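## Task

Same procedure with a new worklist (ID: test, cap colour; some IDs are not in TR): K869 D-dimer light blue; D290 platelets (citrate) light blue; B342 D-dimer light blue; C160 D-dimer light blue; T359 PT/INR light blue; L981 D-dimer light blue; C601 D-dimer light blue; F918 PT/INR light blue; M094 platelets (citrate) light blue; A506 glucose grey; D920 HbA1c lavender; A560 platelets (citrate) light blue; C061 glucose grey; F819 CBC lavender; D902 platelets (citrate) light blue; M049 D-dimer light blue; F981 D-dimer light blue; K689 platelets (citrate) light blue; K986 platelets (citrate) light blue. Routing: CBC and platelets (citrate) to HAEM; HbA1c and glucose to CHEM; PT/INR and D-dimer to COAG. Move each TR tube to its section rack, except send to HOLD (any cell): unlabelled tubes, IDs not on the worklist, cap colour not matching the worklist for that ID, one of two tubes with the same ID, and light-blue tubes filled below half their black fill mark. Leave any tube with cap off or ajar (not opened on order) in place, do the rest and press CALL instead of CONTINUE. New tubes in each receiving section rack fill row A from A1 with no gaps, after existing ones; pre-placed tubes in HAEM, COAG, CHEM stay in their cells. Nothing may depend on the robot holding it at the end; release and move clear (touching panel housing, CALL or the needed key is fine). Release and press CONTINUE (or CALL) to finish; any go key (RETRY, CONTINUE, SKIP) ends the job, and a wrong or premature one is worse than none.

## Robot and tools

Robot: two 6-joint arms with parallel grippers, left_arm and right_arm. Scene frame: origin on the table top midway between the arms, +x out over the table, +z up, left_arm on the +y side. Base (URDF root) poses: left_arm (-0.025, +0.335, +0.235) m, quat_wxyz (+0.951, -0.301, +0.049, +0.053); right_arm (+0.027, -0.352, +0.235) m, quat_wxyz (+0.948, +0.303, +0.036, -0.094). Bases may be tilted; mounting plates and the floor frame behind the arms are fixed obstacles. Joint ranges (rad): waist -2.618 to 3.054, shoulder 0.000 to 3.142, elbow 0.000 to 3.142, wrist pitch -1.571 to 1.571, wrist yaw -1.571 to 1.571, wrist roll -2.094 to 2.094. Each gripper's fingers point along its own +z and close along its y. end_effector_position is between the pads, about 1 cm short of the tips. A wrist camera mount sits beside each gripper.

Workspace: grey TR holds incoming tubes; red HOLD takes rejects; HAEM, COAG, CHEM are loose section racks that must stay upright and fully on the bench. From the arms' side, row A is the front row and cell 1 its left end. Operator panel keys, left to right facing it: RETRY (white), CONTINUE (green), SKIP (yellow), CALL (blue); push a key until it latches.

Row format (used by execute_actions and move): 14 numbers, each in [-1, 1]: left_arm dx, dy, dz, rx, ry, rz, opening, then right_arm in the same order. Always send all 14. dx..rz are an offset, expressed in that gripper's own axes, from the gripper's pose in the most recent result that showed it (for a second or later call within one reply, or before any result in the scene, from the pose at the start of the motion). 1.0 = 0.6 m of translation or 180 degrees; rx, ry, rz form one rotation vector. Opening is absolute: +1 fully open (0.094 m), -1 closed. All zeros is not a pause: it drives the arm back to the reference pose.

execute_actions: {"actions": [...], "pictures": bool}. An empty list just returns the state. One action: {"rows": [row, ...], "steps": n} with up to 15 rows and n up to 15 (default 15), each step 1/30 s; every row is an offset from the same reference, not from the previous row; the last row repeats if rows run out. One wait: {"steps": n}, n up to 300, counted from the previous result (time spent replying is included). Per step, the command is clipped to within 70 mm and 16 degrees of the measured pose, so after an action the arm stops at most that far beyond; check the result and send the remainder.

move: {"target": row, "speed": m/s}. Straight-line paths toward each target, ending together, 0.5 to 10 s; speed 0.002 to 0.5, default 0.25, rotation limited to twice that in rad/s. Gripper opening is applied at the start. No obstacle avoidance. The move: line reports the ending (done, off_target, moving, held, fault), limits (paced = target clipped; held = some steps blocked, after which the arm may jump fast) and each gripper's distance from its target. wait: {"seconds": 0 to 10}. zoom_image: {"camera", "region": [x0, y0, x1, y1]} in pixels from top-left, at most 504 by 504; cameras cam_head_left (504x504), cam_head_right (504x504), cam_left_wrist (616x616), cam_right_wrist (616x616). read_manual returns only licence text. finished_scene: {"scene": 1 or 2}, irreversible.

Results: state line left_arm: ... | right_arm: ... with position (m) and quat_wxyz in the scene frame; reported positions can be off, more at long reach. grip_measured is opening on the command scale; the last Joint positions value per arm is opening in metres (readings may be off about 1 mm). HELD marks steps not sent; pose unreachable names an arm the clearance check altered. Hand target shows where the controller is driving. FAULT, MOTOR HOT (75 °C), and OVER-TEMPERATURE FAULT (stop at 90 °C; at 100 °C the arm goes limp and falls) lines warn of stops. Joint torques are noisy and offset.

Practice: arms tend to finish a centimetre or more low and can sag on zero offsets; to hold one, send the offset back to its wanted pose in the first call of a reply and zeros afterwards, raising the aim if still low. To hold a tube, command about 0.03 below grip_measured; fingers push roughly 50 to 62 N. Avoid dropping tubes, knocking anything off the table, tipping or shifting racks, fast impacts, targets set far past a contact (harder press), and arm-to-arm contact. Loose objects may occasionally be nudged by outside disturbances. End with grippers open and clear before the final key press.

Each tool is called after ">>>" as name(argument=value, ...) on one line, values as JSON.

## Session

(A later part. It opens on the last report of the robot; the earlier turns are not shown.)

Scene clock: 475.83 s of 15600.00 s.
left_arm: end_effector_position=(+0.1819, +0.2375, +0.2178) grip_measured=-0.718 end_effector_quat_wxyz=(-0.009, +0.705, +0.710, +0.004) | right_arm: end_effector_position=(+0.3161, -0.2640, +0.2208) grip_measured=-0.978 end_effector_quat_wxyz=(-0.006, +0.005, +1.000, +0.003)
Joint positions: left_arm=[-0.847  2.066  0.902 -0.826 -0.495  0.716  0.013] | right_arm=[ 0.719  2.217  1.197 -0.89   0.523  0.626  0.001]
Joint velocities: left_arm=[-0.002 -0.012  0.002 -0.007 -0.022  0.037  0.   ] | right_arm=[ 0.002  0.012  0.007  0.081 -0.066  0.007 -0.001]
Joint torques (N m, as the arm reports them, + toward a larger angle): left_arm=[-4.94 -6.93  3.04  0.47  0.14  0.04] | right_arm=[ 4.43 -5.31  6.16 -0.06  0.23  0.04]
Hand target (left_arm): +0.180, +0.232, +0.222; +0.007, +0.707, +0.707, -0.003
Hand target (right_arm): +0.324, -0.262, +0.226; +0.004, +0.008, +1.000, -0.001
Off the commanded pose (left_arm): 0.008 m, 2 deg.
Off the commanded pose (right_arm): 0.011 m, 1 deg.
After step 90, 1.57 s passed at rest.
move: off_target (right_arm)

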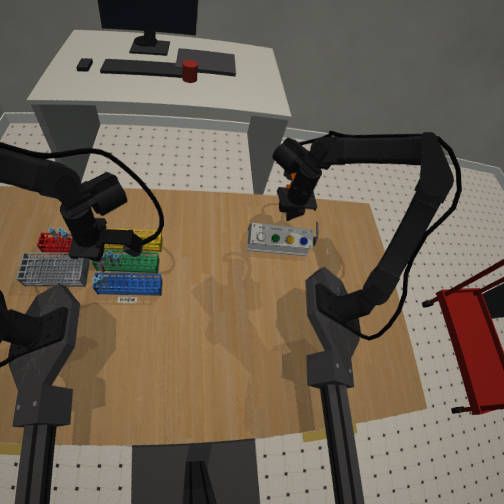

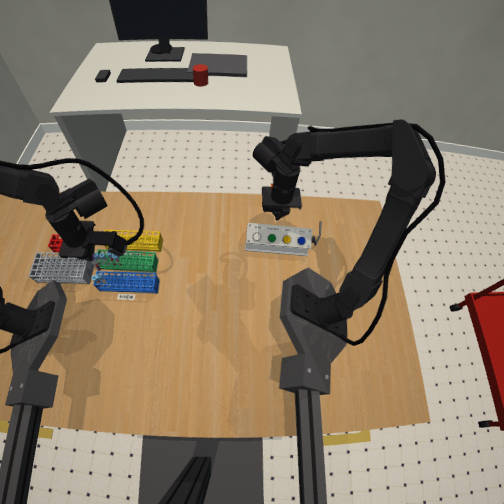

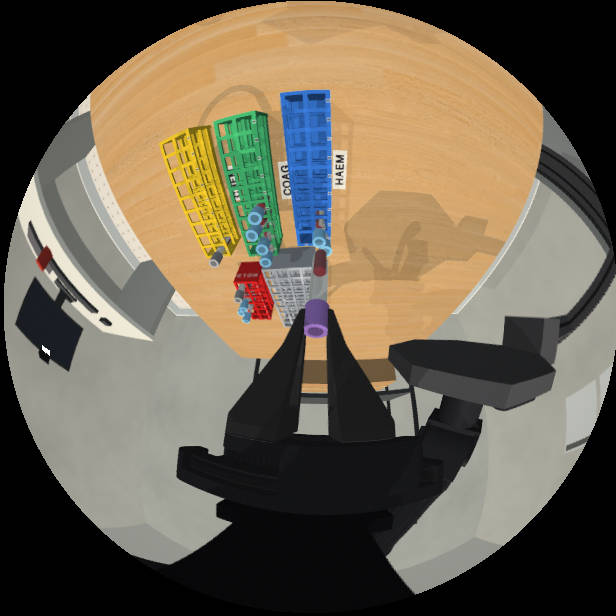

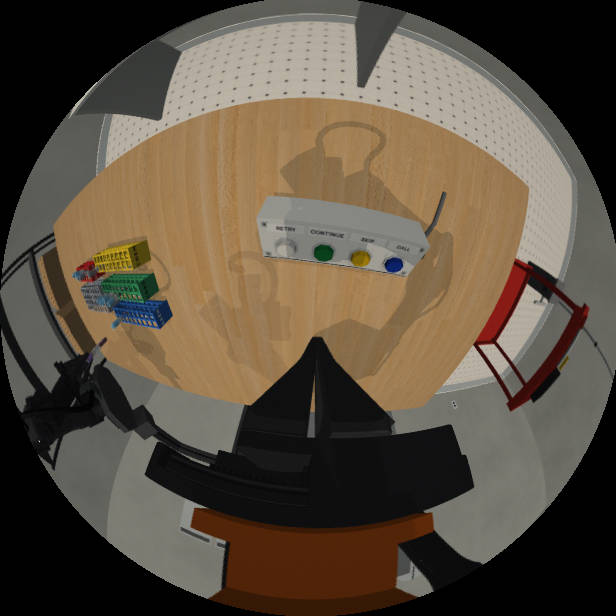

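>>> move(target=[-0.009,-0.013,0.134,-0.002,-0.006,0.002,-0.75,-0.02,-0.01,0.13,0,-0.004,0,-1], speed=0.1)

>>> zoom_image(camera="cam_left_wrist", region=[250,200,390,340])

Scene clock: 482.67 s of 15600.00 s.
left_arm: end_effector_position=(+0.1772, +0.2325, +0.1429) grip_measured=-0.718 end_effector_quat_wxyz=(+0.005, +0.704, +0.710, +0.001) | right_arm: end_effector_position=(+0.3332, -0.2700, +0.1454) grip_measured=-0.978 end_effector_quat_wxyz=(-0.000, +0.014, +1.000, +0.011)
Joint positions: left_arm=[-0.722  2.221  0.743 -0.415 -0.533  0.864  0.013] | right_arm=[ 0.56   2.339  1.114 -0.571  0.559  0.454  0.001]
Joint velocities: left_arm=[-0.007 -0.002 -0.012  0.037  0.022 -0.051  0.001] | right_arm=[-0.002 -0.012 -0.012 -0.022 -0.051 -0.037 -0.   ]
Joint torques (N m, as the arm reports them, + toward a larger angle): left_arm=[-3.54 -4.47  1.85  0.49 -0.09  0.05] | right_arm=[ 4.99 -5.96  1.8   0.1   0.22 -0.06]
Hand target (left_arm): +0.173, +0.234, +0.137; -0.001, +0.707, +0.708, +0.000
Hand target (right_arm): +0.328, -0.270, +0.143; +0.001, +0.005, +1.000, +0.003
Off the commanded pose (left_arm): 0.007 m, 1 deg.
Off the commanded pose (right_arm): 0.007 m, 1 deg.
After step 90, 2.40 s passed at rest.
move: done

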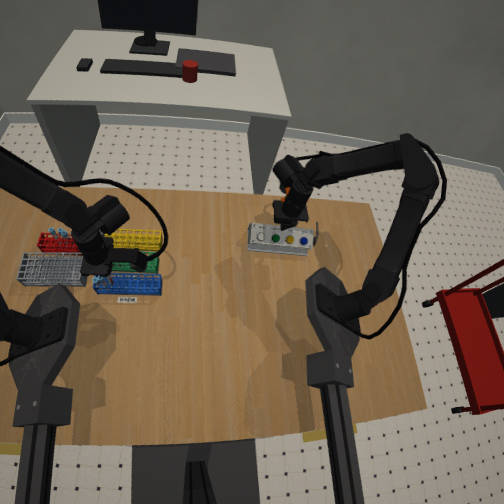

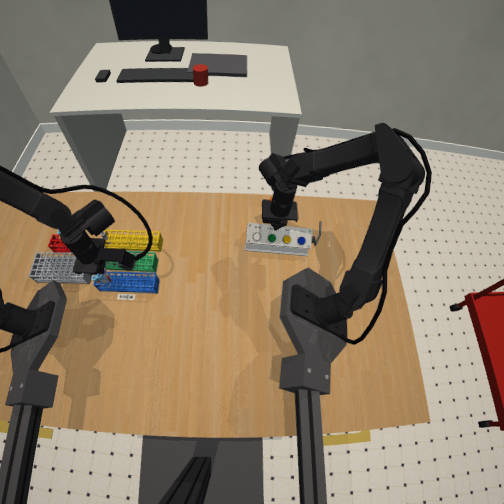

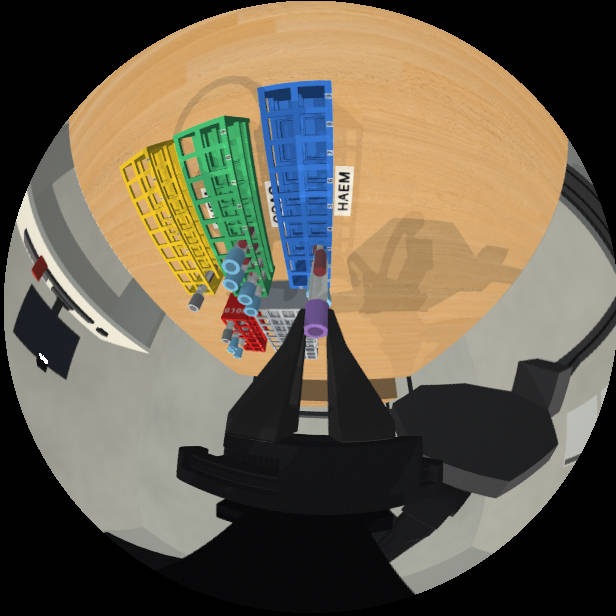

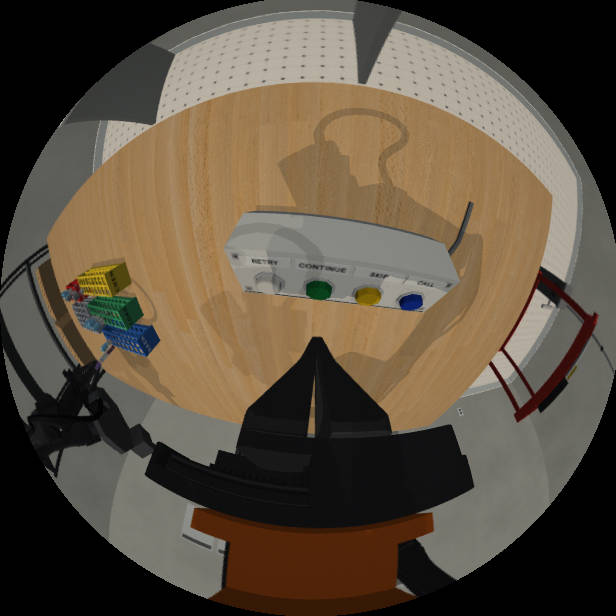

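Region (250, 200, 390, 340) of cam_left_wrist's 616x616 image, scaled by 3.600, with more detail than that image has.

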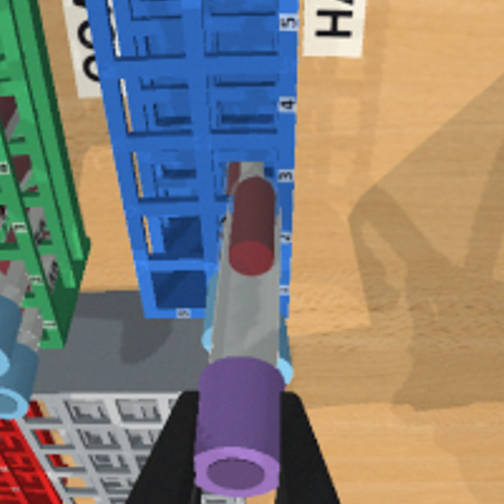

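>>> execute_actions(actions=[{"rows":[[-0.001,-0.004,0.02,0.003,0.002,0.003,-0.75,0,0,0,0,0,0,-1],[-0.001,-0.004,0.02,0.003,0.002,0.003,-0.75,0,0,0,0,0,0,-1],[-0.001,-0.004,0.028,0.003,0.002,0.003,-0.75,0,0,0,0,0,0,-1],[-0.001,-0.004,0.036,0.003,0.002,0.003,-0.75,0,0,0,0,0,0,-1],[-0.001,-0.004,0.046,0.003,0.002,0.003,-0.75,0,0,0,0,0,0,-1]]}])

>>> zoom_image(camera="cam_left_wrist", region=[250,200,390,340])

Scene clock: 487.87 s of 15600.00 s.
left_arm: end_effector_position=(+0.1803, +0.2311, +0.1211) grip_measured=-0.718 end_effector_quat_wxyz=(+0.001, +0.704, +0.710, +0.001) | right_arm: end_effector_position=(+0.3336, -0.2712, +0.1445) grip_measured=-0.978 end_effector_quat_wxyz=(-0.001, +0.016, +1.000, +0.011)
Joint positions: left_arm=[-0.673  2.298  0.743 -0.318 -0.55   0.914  0.013] | right_arm=[ 0.554  2.339  1.114 -0.57   0.559  0.453  0.001]
Joint velocities: left_arm=[-0.007  0.002  0.012  0.022 -0.022  0.037 -0.001] | right_arm=[ 0.002 -0.007  0.002 -0.007 -0.081  0.007 -0.   ]
Joint torques (N m, as the arm reports them, + toward a larger angle): left_arm=[-3.87 -4.79  1.17  0.52 -0.01  0.03] | right_arm=[ 4.73 -6.33  3.12  0.03  0.04  0.02]
Hand target (left_arm): +0.175, +0.232, +0.115; -0.002, +0.707, +0.707, -0.000
Hand target (right_arm): +0.333, -0.270, +0.145; -0.000, +0.014, +1.000, +0.011
Off the commanded pose (left_arm): 0.008 m, 1 deg.
Off the commanded pose (right_arm): 0.002 m, 0 deg.
Steps of this call (steps 1 to 90: nothing new was sent; then 1.70 s passed at rest; steps 91 to 105: all 15 steps of this action). Readings (end_effector_position):
91: left_arm (+0.1775, +0.2322, +0.1421) | right_arm (+0.3335, -0.2700, +0.1454)
92: left_arm (+0.1776, +0.2319, +0.1407) | right_arm (+0.3335, -0.2703, +0.1451)
94: left_arm (+0.1770, +0.2317, +0.1359) | right_arm (+0.3335, -0.2707, +0.1448)
98: left_arm (+0.1770, +0.2326, +0.1232) | right_arm (+0.3336, -0.2712, +0.1445)
105: the state above

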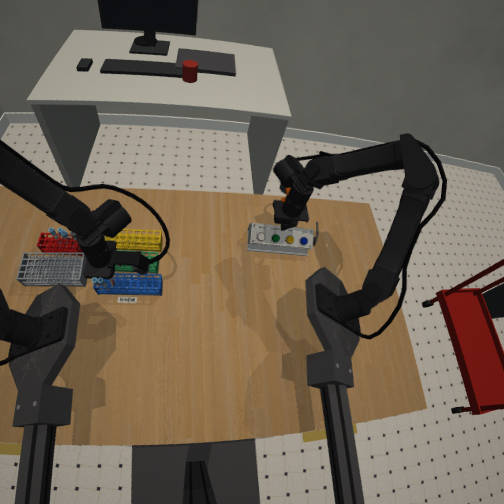

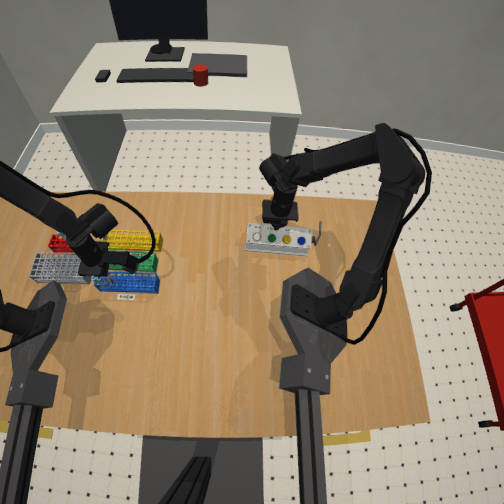

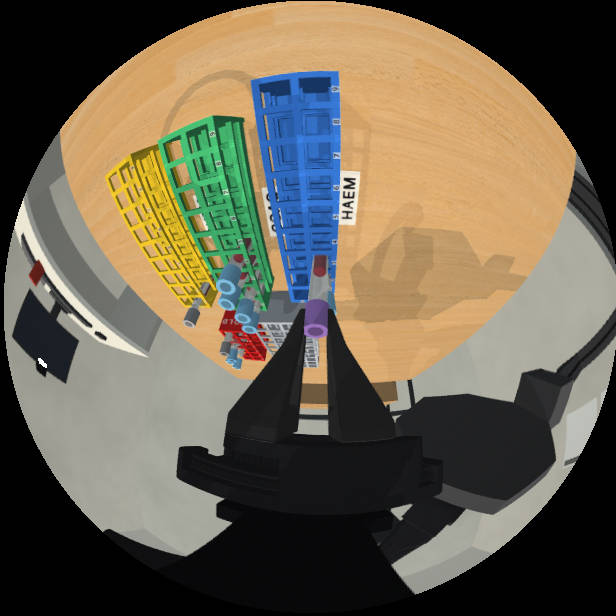

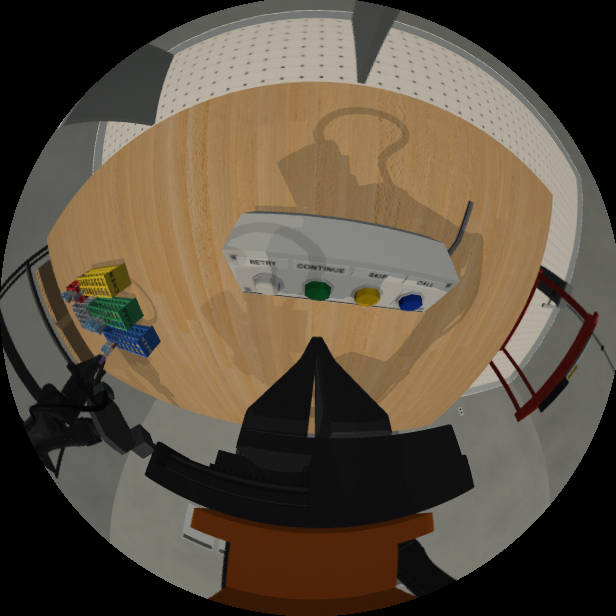

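Region (250, 200, 390, 340) of cam_left_wrist's 616x616 image, scaled by 3.600, with more detail than that image has.

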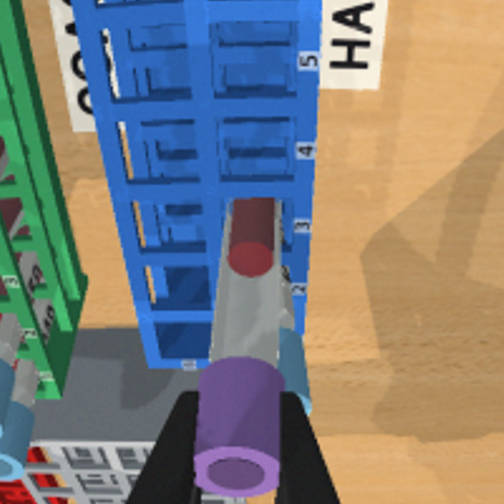

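>>> move(target=[0.003,-0.012,0.055,0.002,0,0.003,-0.75,0,0.002,0,0,0,0,-1], speed=0.05)

>>> execute_actions(actions=[{"rows":[[0,0,0,0,0,0,-0.45,0,0.002,0,0,0,0,-1]],"steps":8}], pictures=false)

>>> move(target=[-0.012,0.008,-0.22,0,-0.004,0,-0.45,0.009,0,0.075,0.006,0,0,-1], speed=0.12)

>>> zoom_image(camera="cam_left_wrist", region=[190,160,370,340])

Scene clock: 494.83 s of 15600.00 s.
left_arm: end_effector_position=(+0.1791, +0.2319, +0.0940) grip_measured=-0.718 end_effector_quat_wxyz=(+0.003, +0.705, +0.710, +0.002) | right_arm: end_effector_position=(+0.3336, -0.2724, +0.1436) grip_measured=-0.978 end_effector_quat_wxyz=(-0.003, +0.018, +1.000, +0.011)
Joint positions: left_arm=[-0.612  2.381  0.717 -0.168 -0.567  0.987  0.013] | right_arm=[ 0.55   2.339  1.114 -0.57   0.559  0.453  0.001]
Joint velocities: left_arm=[ 0.007 -0.007 -0.012 -0.022 -0.11  -0.007  0.   ] | right_arm=[ 0.002  0.022 -0.012 -0.022  0.007  0.022 -0.   ]
Joint torques (N m, as the arm reports them, + toward a larger angle): left_arm=[-3.87 -4.82  0.9   0.54 -0.03  0.04] | right_arm=[ 4.91 -6.24  3.37 -0.02  0.05  0.03]
Hand target (left_arm): +0.173, +0.233, +0.088; -0.002, +0.707, +0.707, -0.001
Hand target (right_arm): +0.334, -0.270, +0.144; -0.001, +0.016, +1.000, +0.011
Off the commanded pose (left_arm): 0.008 m, 1 deg.
Off the commanded pose (right_arm): 0.002 m, 0 deg.
After step 90, 2.97 s passed at rest.
move: done

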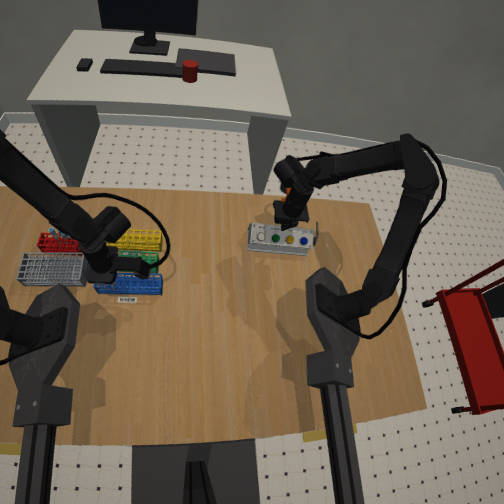

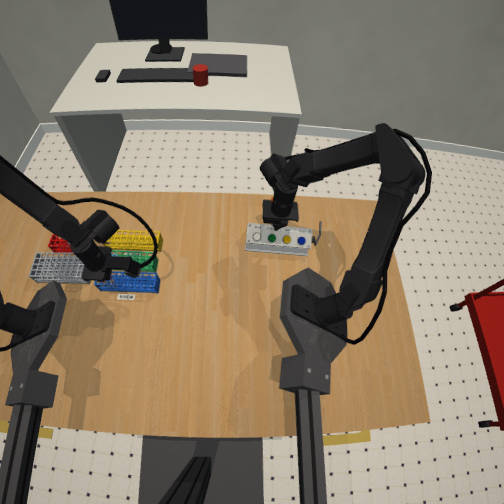

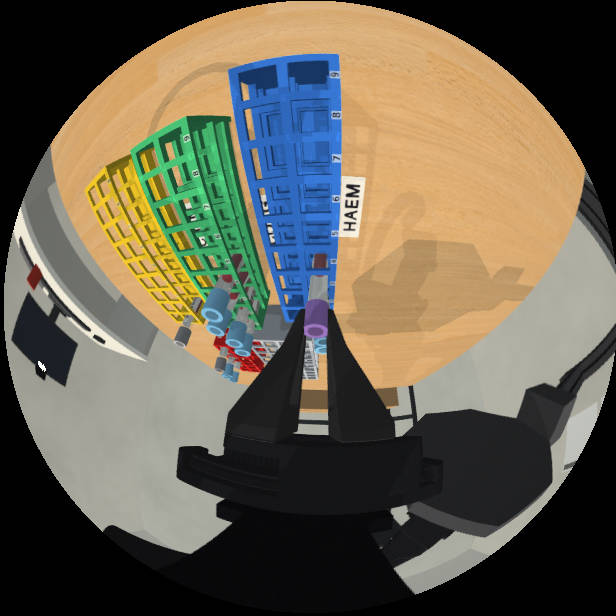

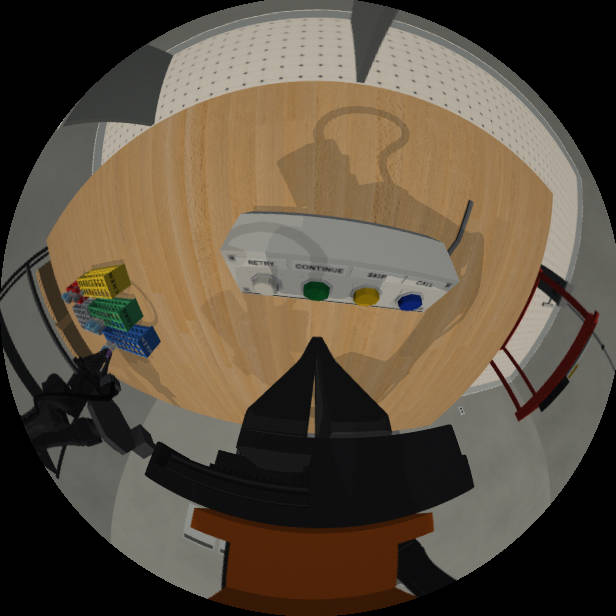

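Scene clock: 495.10 s of 15600.00 s.
left_arm: end_effector_position=(+0.1791, +0.2320, +0.0940) grip_measured=-0.452 end_effector_quat_wxyz=(+0.003, +0.705, +0.710, +0.002) | right_arm: end_effector_position=(+0.3336, -0.2724, +0.1436) grip_measured=-0.978 end_effector_quat_wxyz=(-0.003, +0.018, +1.000, +0.011)
Joint positions: left_arm=[-0.612  2.381  0.717 -0.168 -0.568  0.987  0.026] | right_arm=[ 0.55   2.339  1.114 -0.57   0.559  0.453  0.001]
Joint velocities: left_arm=[-0.002  0.007  0.017  0.037 -0.037  0.007 -0.001] | right_arm=[-0.002  0.012 -0.012  0.007  0.022 -0.007 -0.   ]
Joint torques (N m, as the arm reports them, + toward a larger angle): left_arm=[-4.39 -6.04  2.07  0.26 -0.06 -0.01] | right_arm=[ 4.59 -6.12  3.41  0.03  0.02  0.03]
Hand target (left_arm): +0.179, +0.232, +0.094; +0.003, +0.705, +0.710, +0.002
Hand target (right_arm): +0.334, -0.271, +0.144; -0.003, +0.018, +1.000, +0.011
Off the commanded pose (left_arm): 0.000 m, 0 deg.
Off the commanded pose (right_arm): 0.001 m, 0 deg.
Steps of this call (steps 1 to 8: all 8 steps of this action). Readings (end_effector_position):
1: left_arm (+0.1791, +0.2320, +0.0940) | right_arm (+0.3336, -0.2724, +0.1436)
2: left_arm (+0.1791, +0.2320, +0.0940) | right_arm (+0.3336, -0.2724, +0.1436)
4: left_arm (+0.1791, +0.2320, +0.0940) | right_arm (+0.3336, -0.2724, +0.1436)
8: the state above

Scene clock: 497.07 s of 15600.00 s.
left_arm: end_effector_position=(+0.1818, +0.2302, +0.2163) grip_measured=-0.452 end_effector_quat_wxyz=(-0.004, +0.706, +0.708, +0.003) | right_arm: end_effector_position=(+0.3353, -0.2713, +0.1021) grip_measured=-0.978 end_effector_quat_wxyz=(-0.001, +0.027, +1.000, +0.009)
Joint positions: left_arm=[-0.86   2.085  0.907 -0.808 -0.489  0.713  0.026] | right_arm=[ 0.481  2.436  1.09  -0.402  0.577  0.39   0.001]
Joint velocities: left_arm=[-0.002  0.012  0.002 -0.007 -0.051 -0.022  0.001] | right_arm=[ 0.002  0.007  0.002 -0.037  0.022 -0.007  0.   ]
Joint torques (N m, as the arm reports them, + toward a larger angle): left_arm=[-5.06 -6.67  5.61  0.09  0.12 -0.08] | right_arm=[ 4.9  -5.91  1.25  0.12  0.21 -0.04]
Hand target (left_arm): +0.184, +0.224, +0.227; +0.009, +0.705, +0.709, -0.004
Hand target (right_arm): +0.328, -0.272, +0.099; -0.003, +0.018, +1.000, +0.001
Off the commanded pose (left_arm): 0.011 m, 1 deg.
Off the commanded pose (right_arm): 0.008 m, 1 deg.
move: off_target (left_arm)

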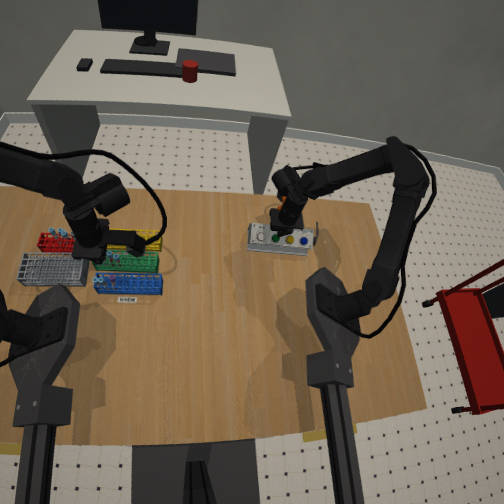

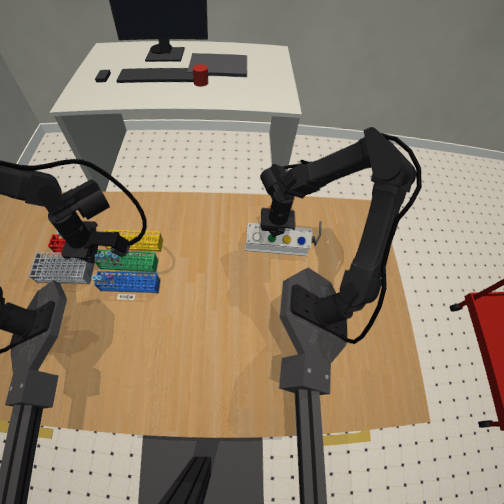

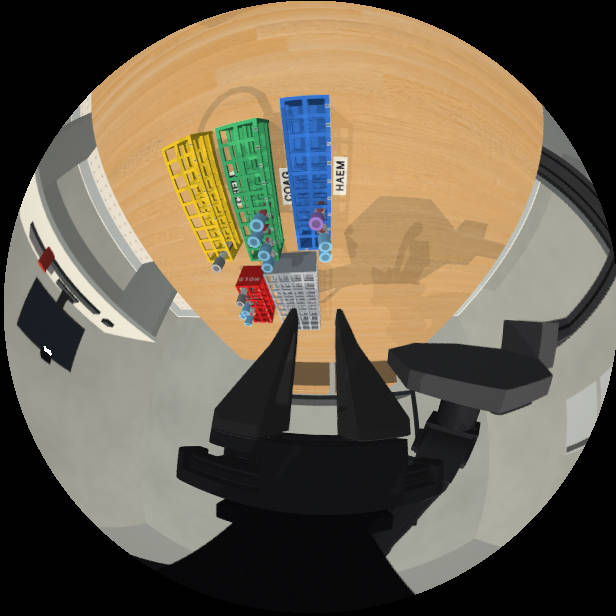

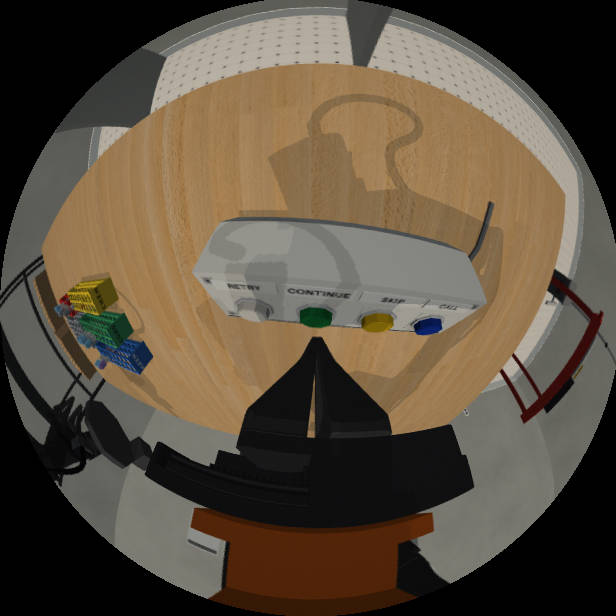

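Region (190, 160, 370, 340) of cam_left_wrist's 616x616 image, scaled by 2.800, with more detail than that image has.

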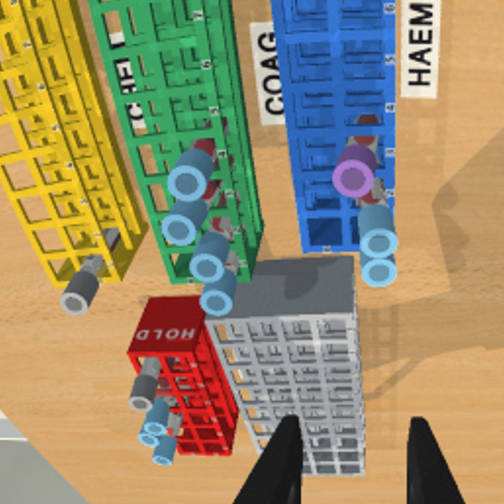

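>>> move(target=[0,0,0,0,0,0,-0.45,0.015,0,0.04,0.005,0,0,-1], speed=0.04)

>>> move(target=[0,0,0,0,0,0,-0.45,0.011,0,0.022,0.005,0,0,-1], speed=0.015)

Scene clock: 501.40 s of 15600.00 s.
left_arm: end_effector_position=(+0.1815, +0.2305, +0.2163) grip_measured=-0.452 end_effector_quat_wxyz=(-0.005, +0.706, +0.708, +0.003) | right_arm: end_effector_position=(+0.3320, -0.2706, +0.0821) grip_measured=-0.978 end_effector_quat_wxyz=(-0.002, +0.033, +0.999, +0.009)
Joint positions: left_arm=[-0.86   2.085  0.907 -0.809 -0.488  0.712  0.026] | right_arm=[ 0.45   2.484  1.074 -0.322  0.582  0.368  0.001]
Joint velocities: left_arm=[-0.007 -0.012 -0.017  0.022  0.037  0.037 -0.   ] | right_arm=[-0.007  0.002 -0.002 -0.037  0.007 -0.007  0.001]
Joint torques (N m, as the arm reports them, + toward a larger angle): left_arm=[-3.84 -5.3   4.2   0.28 -0.04  0.03] | right_arm=[ 4.8  -6.    0.97  0.24  0.2  -0.07]
Hand target (left_arm): +0.182, +0.230, +0.216; -0.004, +0.706, +0.708, +0.003
Hand target (right_arm): +0.327, -0.271, +0.078; -0.001, +0.027, +1.000, +0.002
Off the commanded pose (left_arm): 0.000 m, 0 deg.
Off the commanded pose (right_arm): 0.007 m, 1 deg.
After step 90, 0.37 s passed at rest.
move: done

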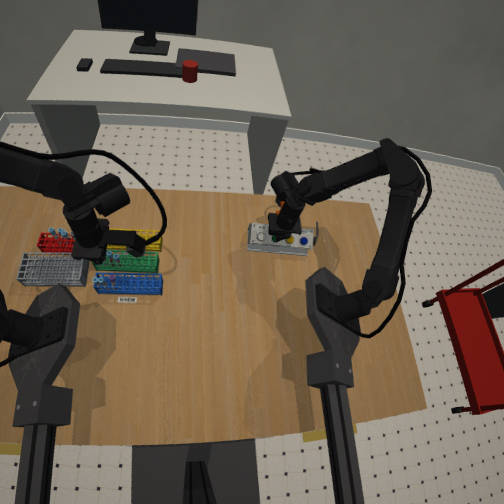

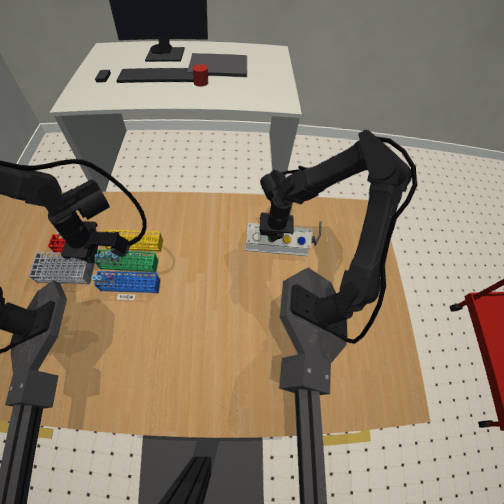

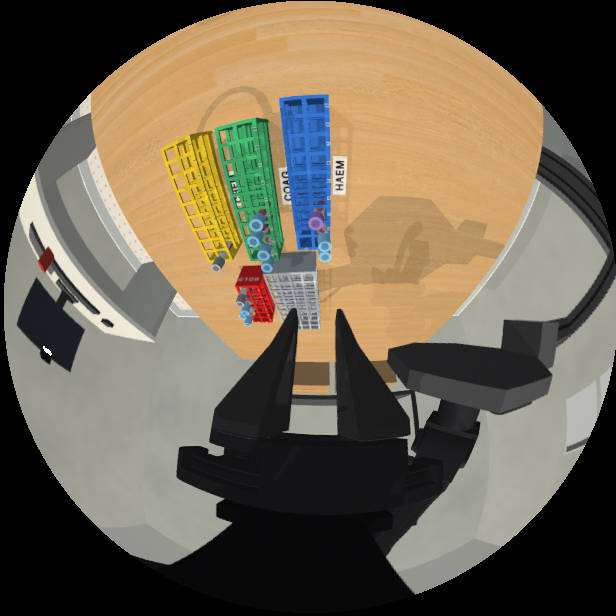

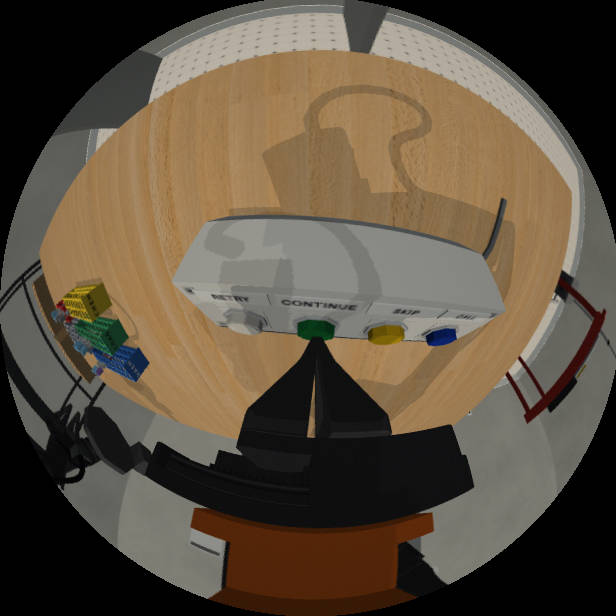

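Scene clock: 502.53 s of 15600.00 s.
left_arm: end_effector_position=(+0.1815, +0.2305, +0.2163) grip_measured=-0.452 end_effector_quat_wxyz=(-0.005, +0.706, +0.708, +0.003) | right_arm: end_effector_position=(+0.3310, -0.2698, +0.0772) grip_measured=-0.978 end_effector_quat_wxyz=(-0.003, +0.035, +0.999, +0.008)
Joint positions: left_arm=[-0.86   2.085  0.907 -0.809 -0.488  0.712  0.026] | right_arm=[ 0.445  2.499  1.074 -0.307  0.584  0.366  0.001]
Joint velocities: left_arm=[ 0.002 -0.012  0.007 -0.051 -0.022 -0.066 -0.   ] | right_arm=[-0.012  0.002 -0.007  0.022 -0.007  0.022  0.   ]
Joint torques (N m, as the arm reports them, + toward a larger angle): no reading
move: unfinished (the scene ended)
The task's run has ended: the event that ends the task has happened.

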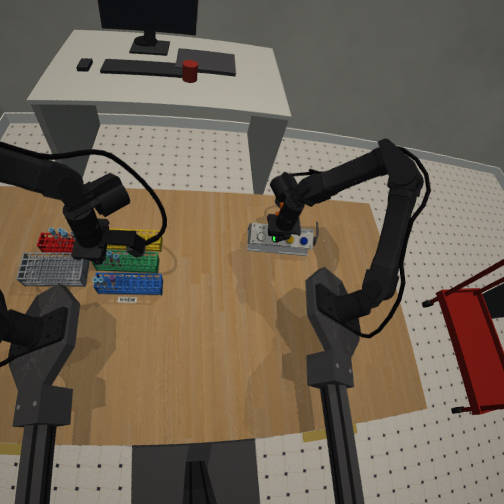

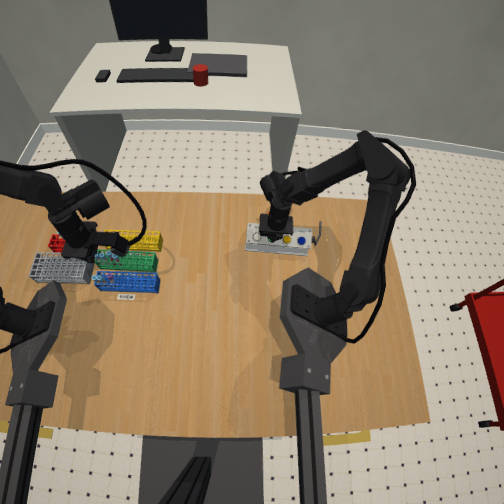

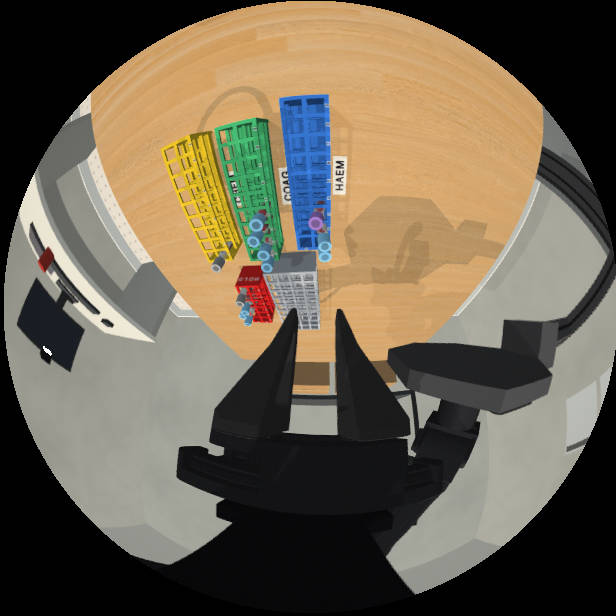

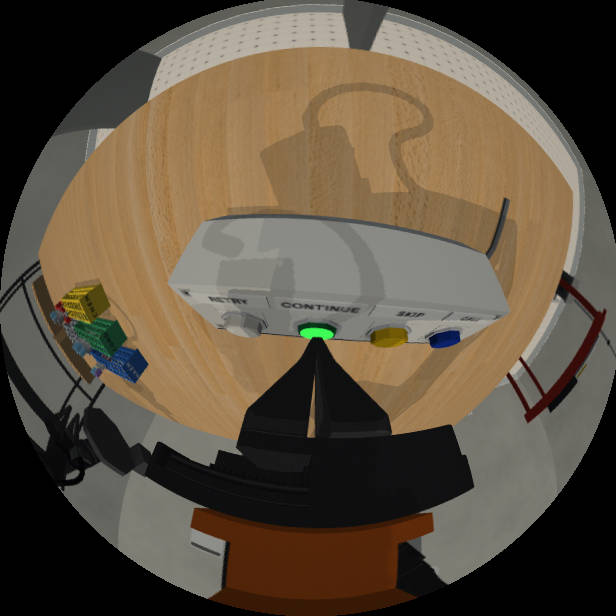

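>>> finished_scene(scene=2)

The scene is finished: the task was done.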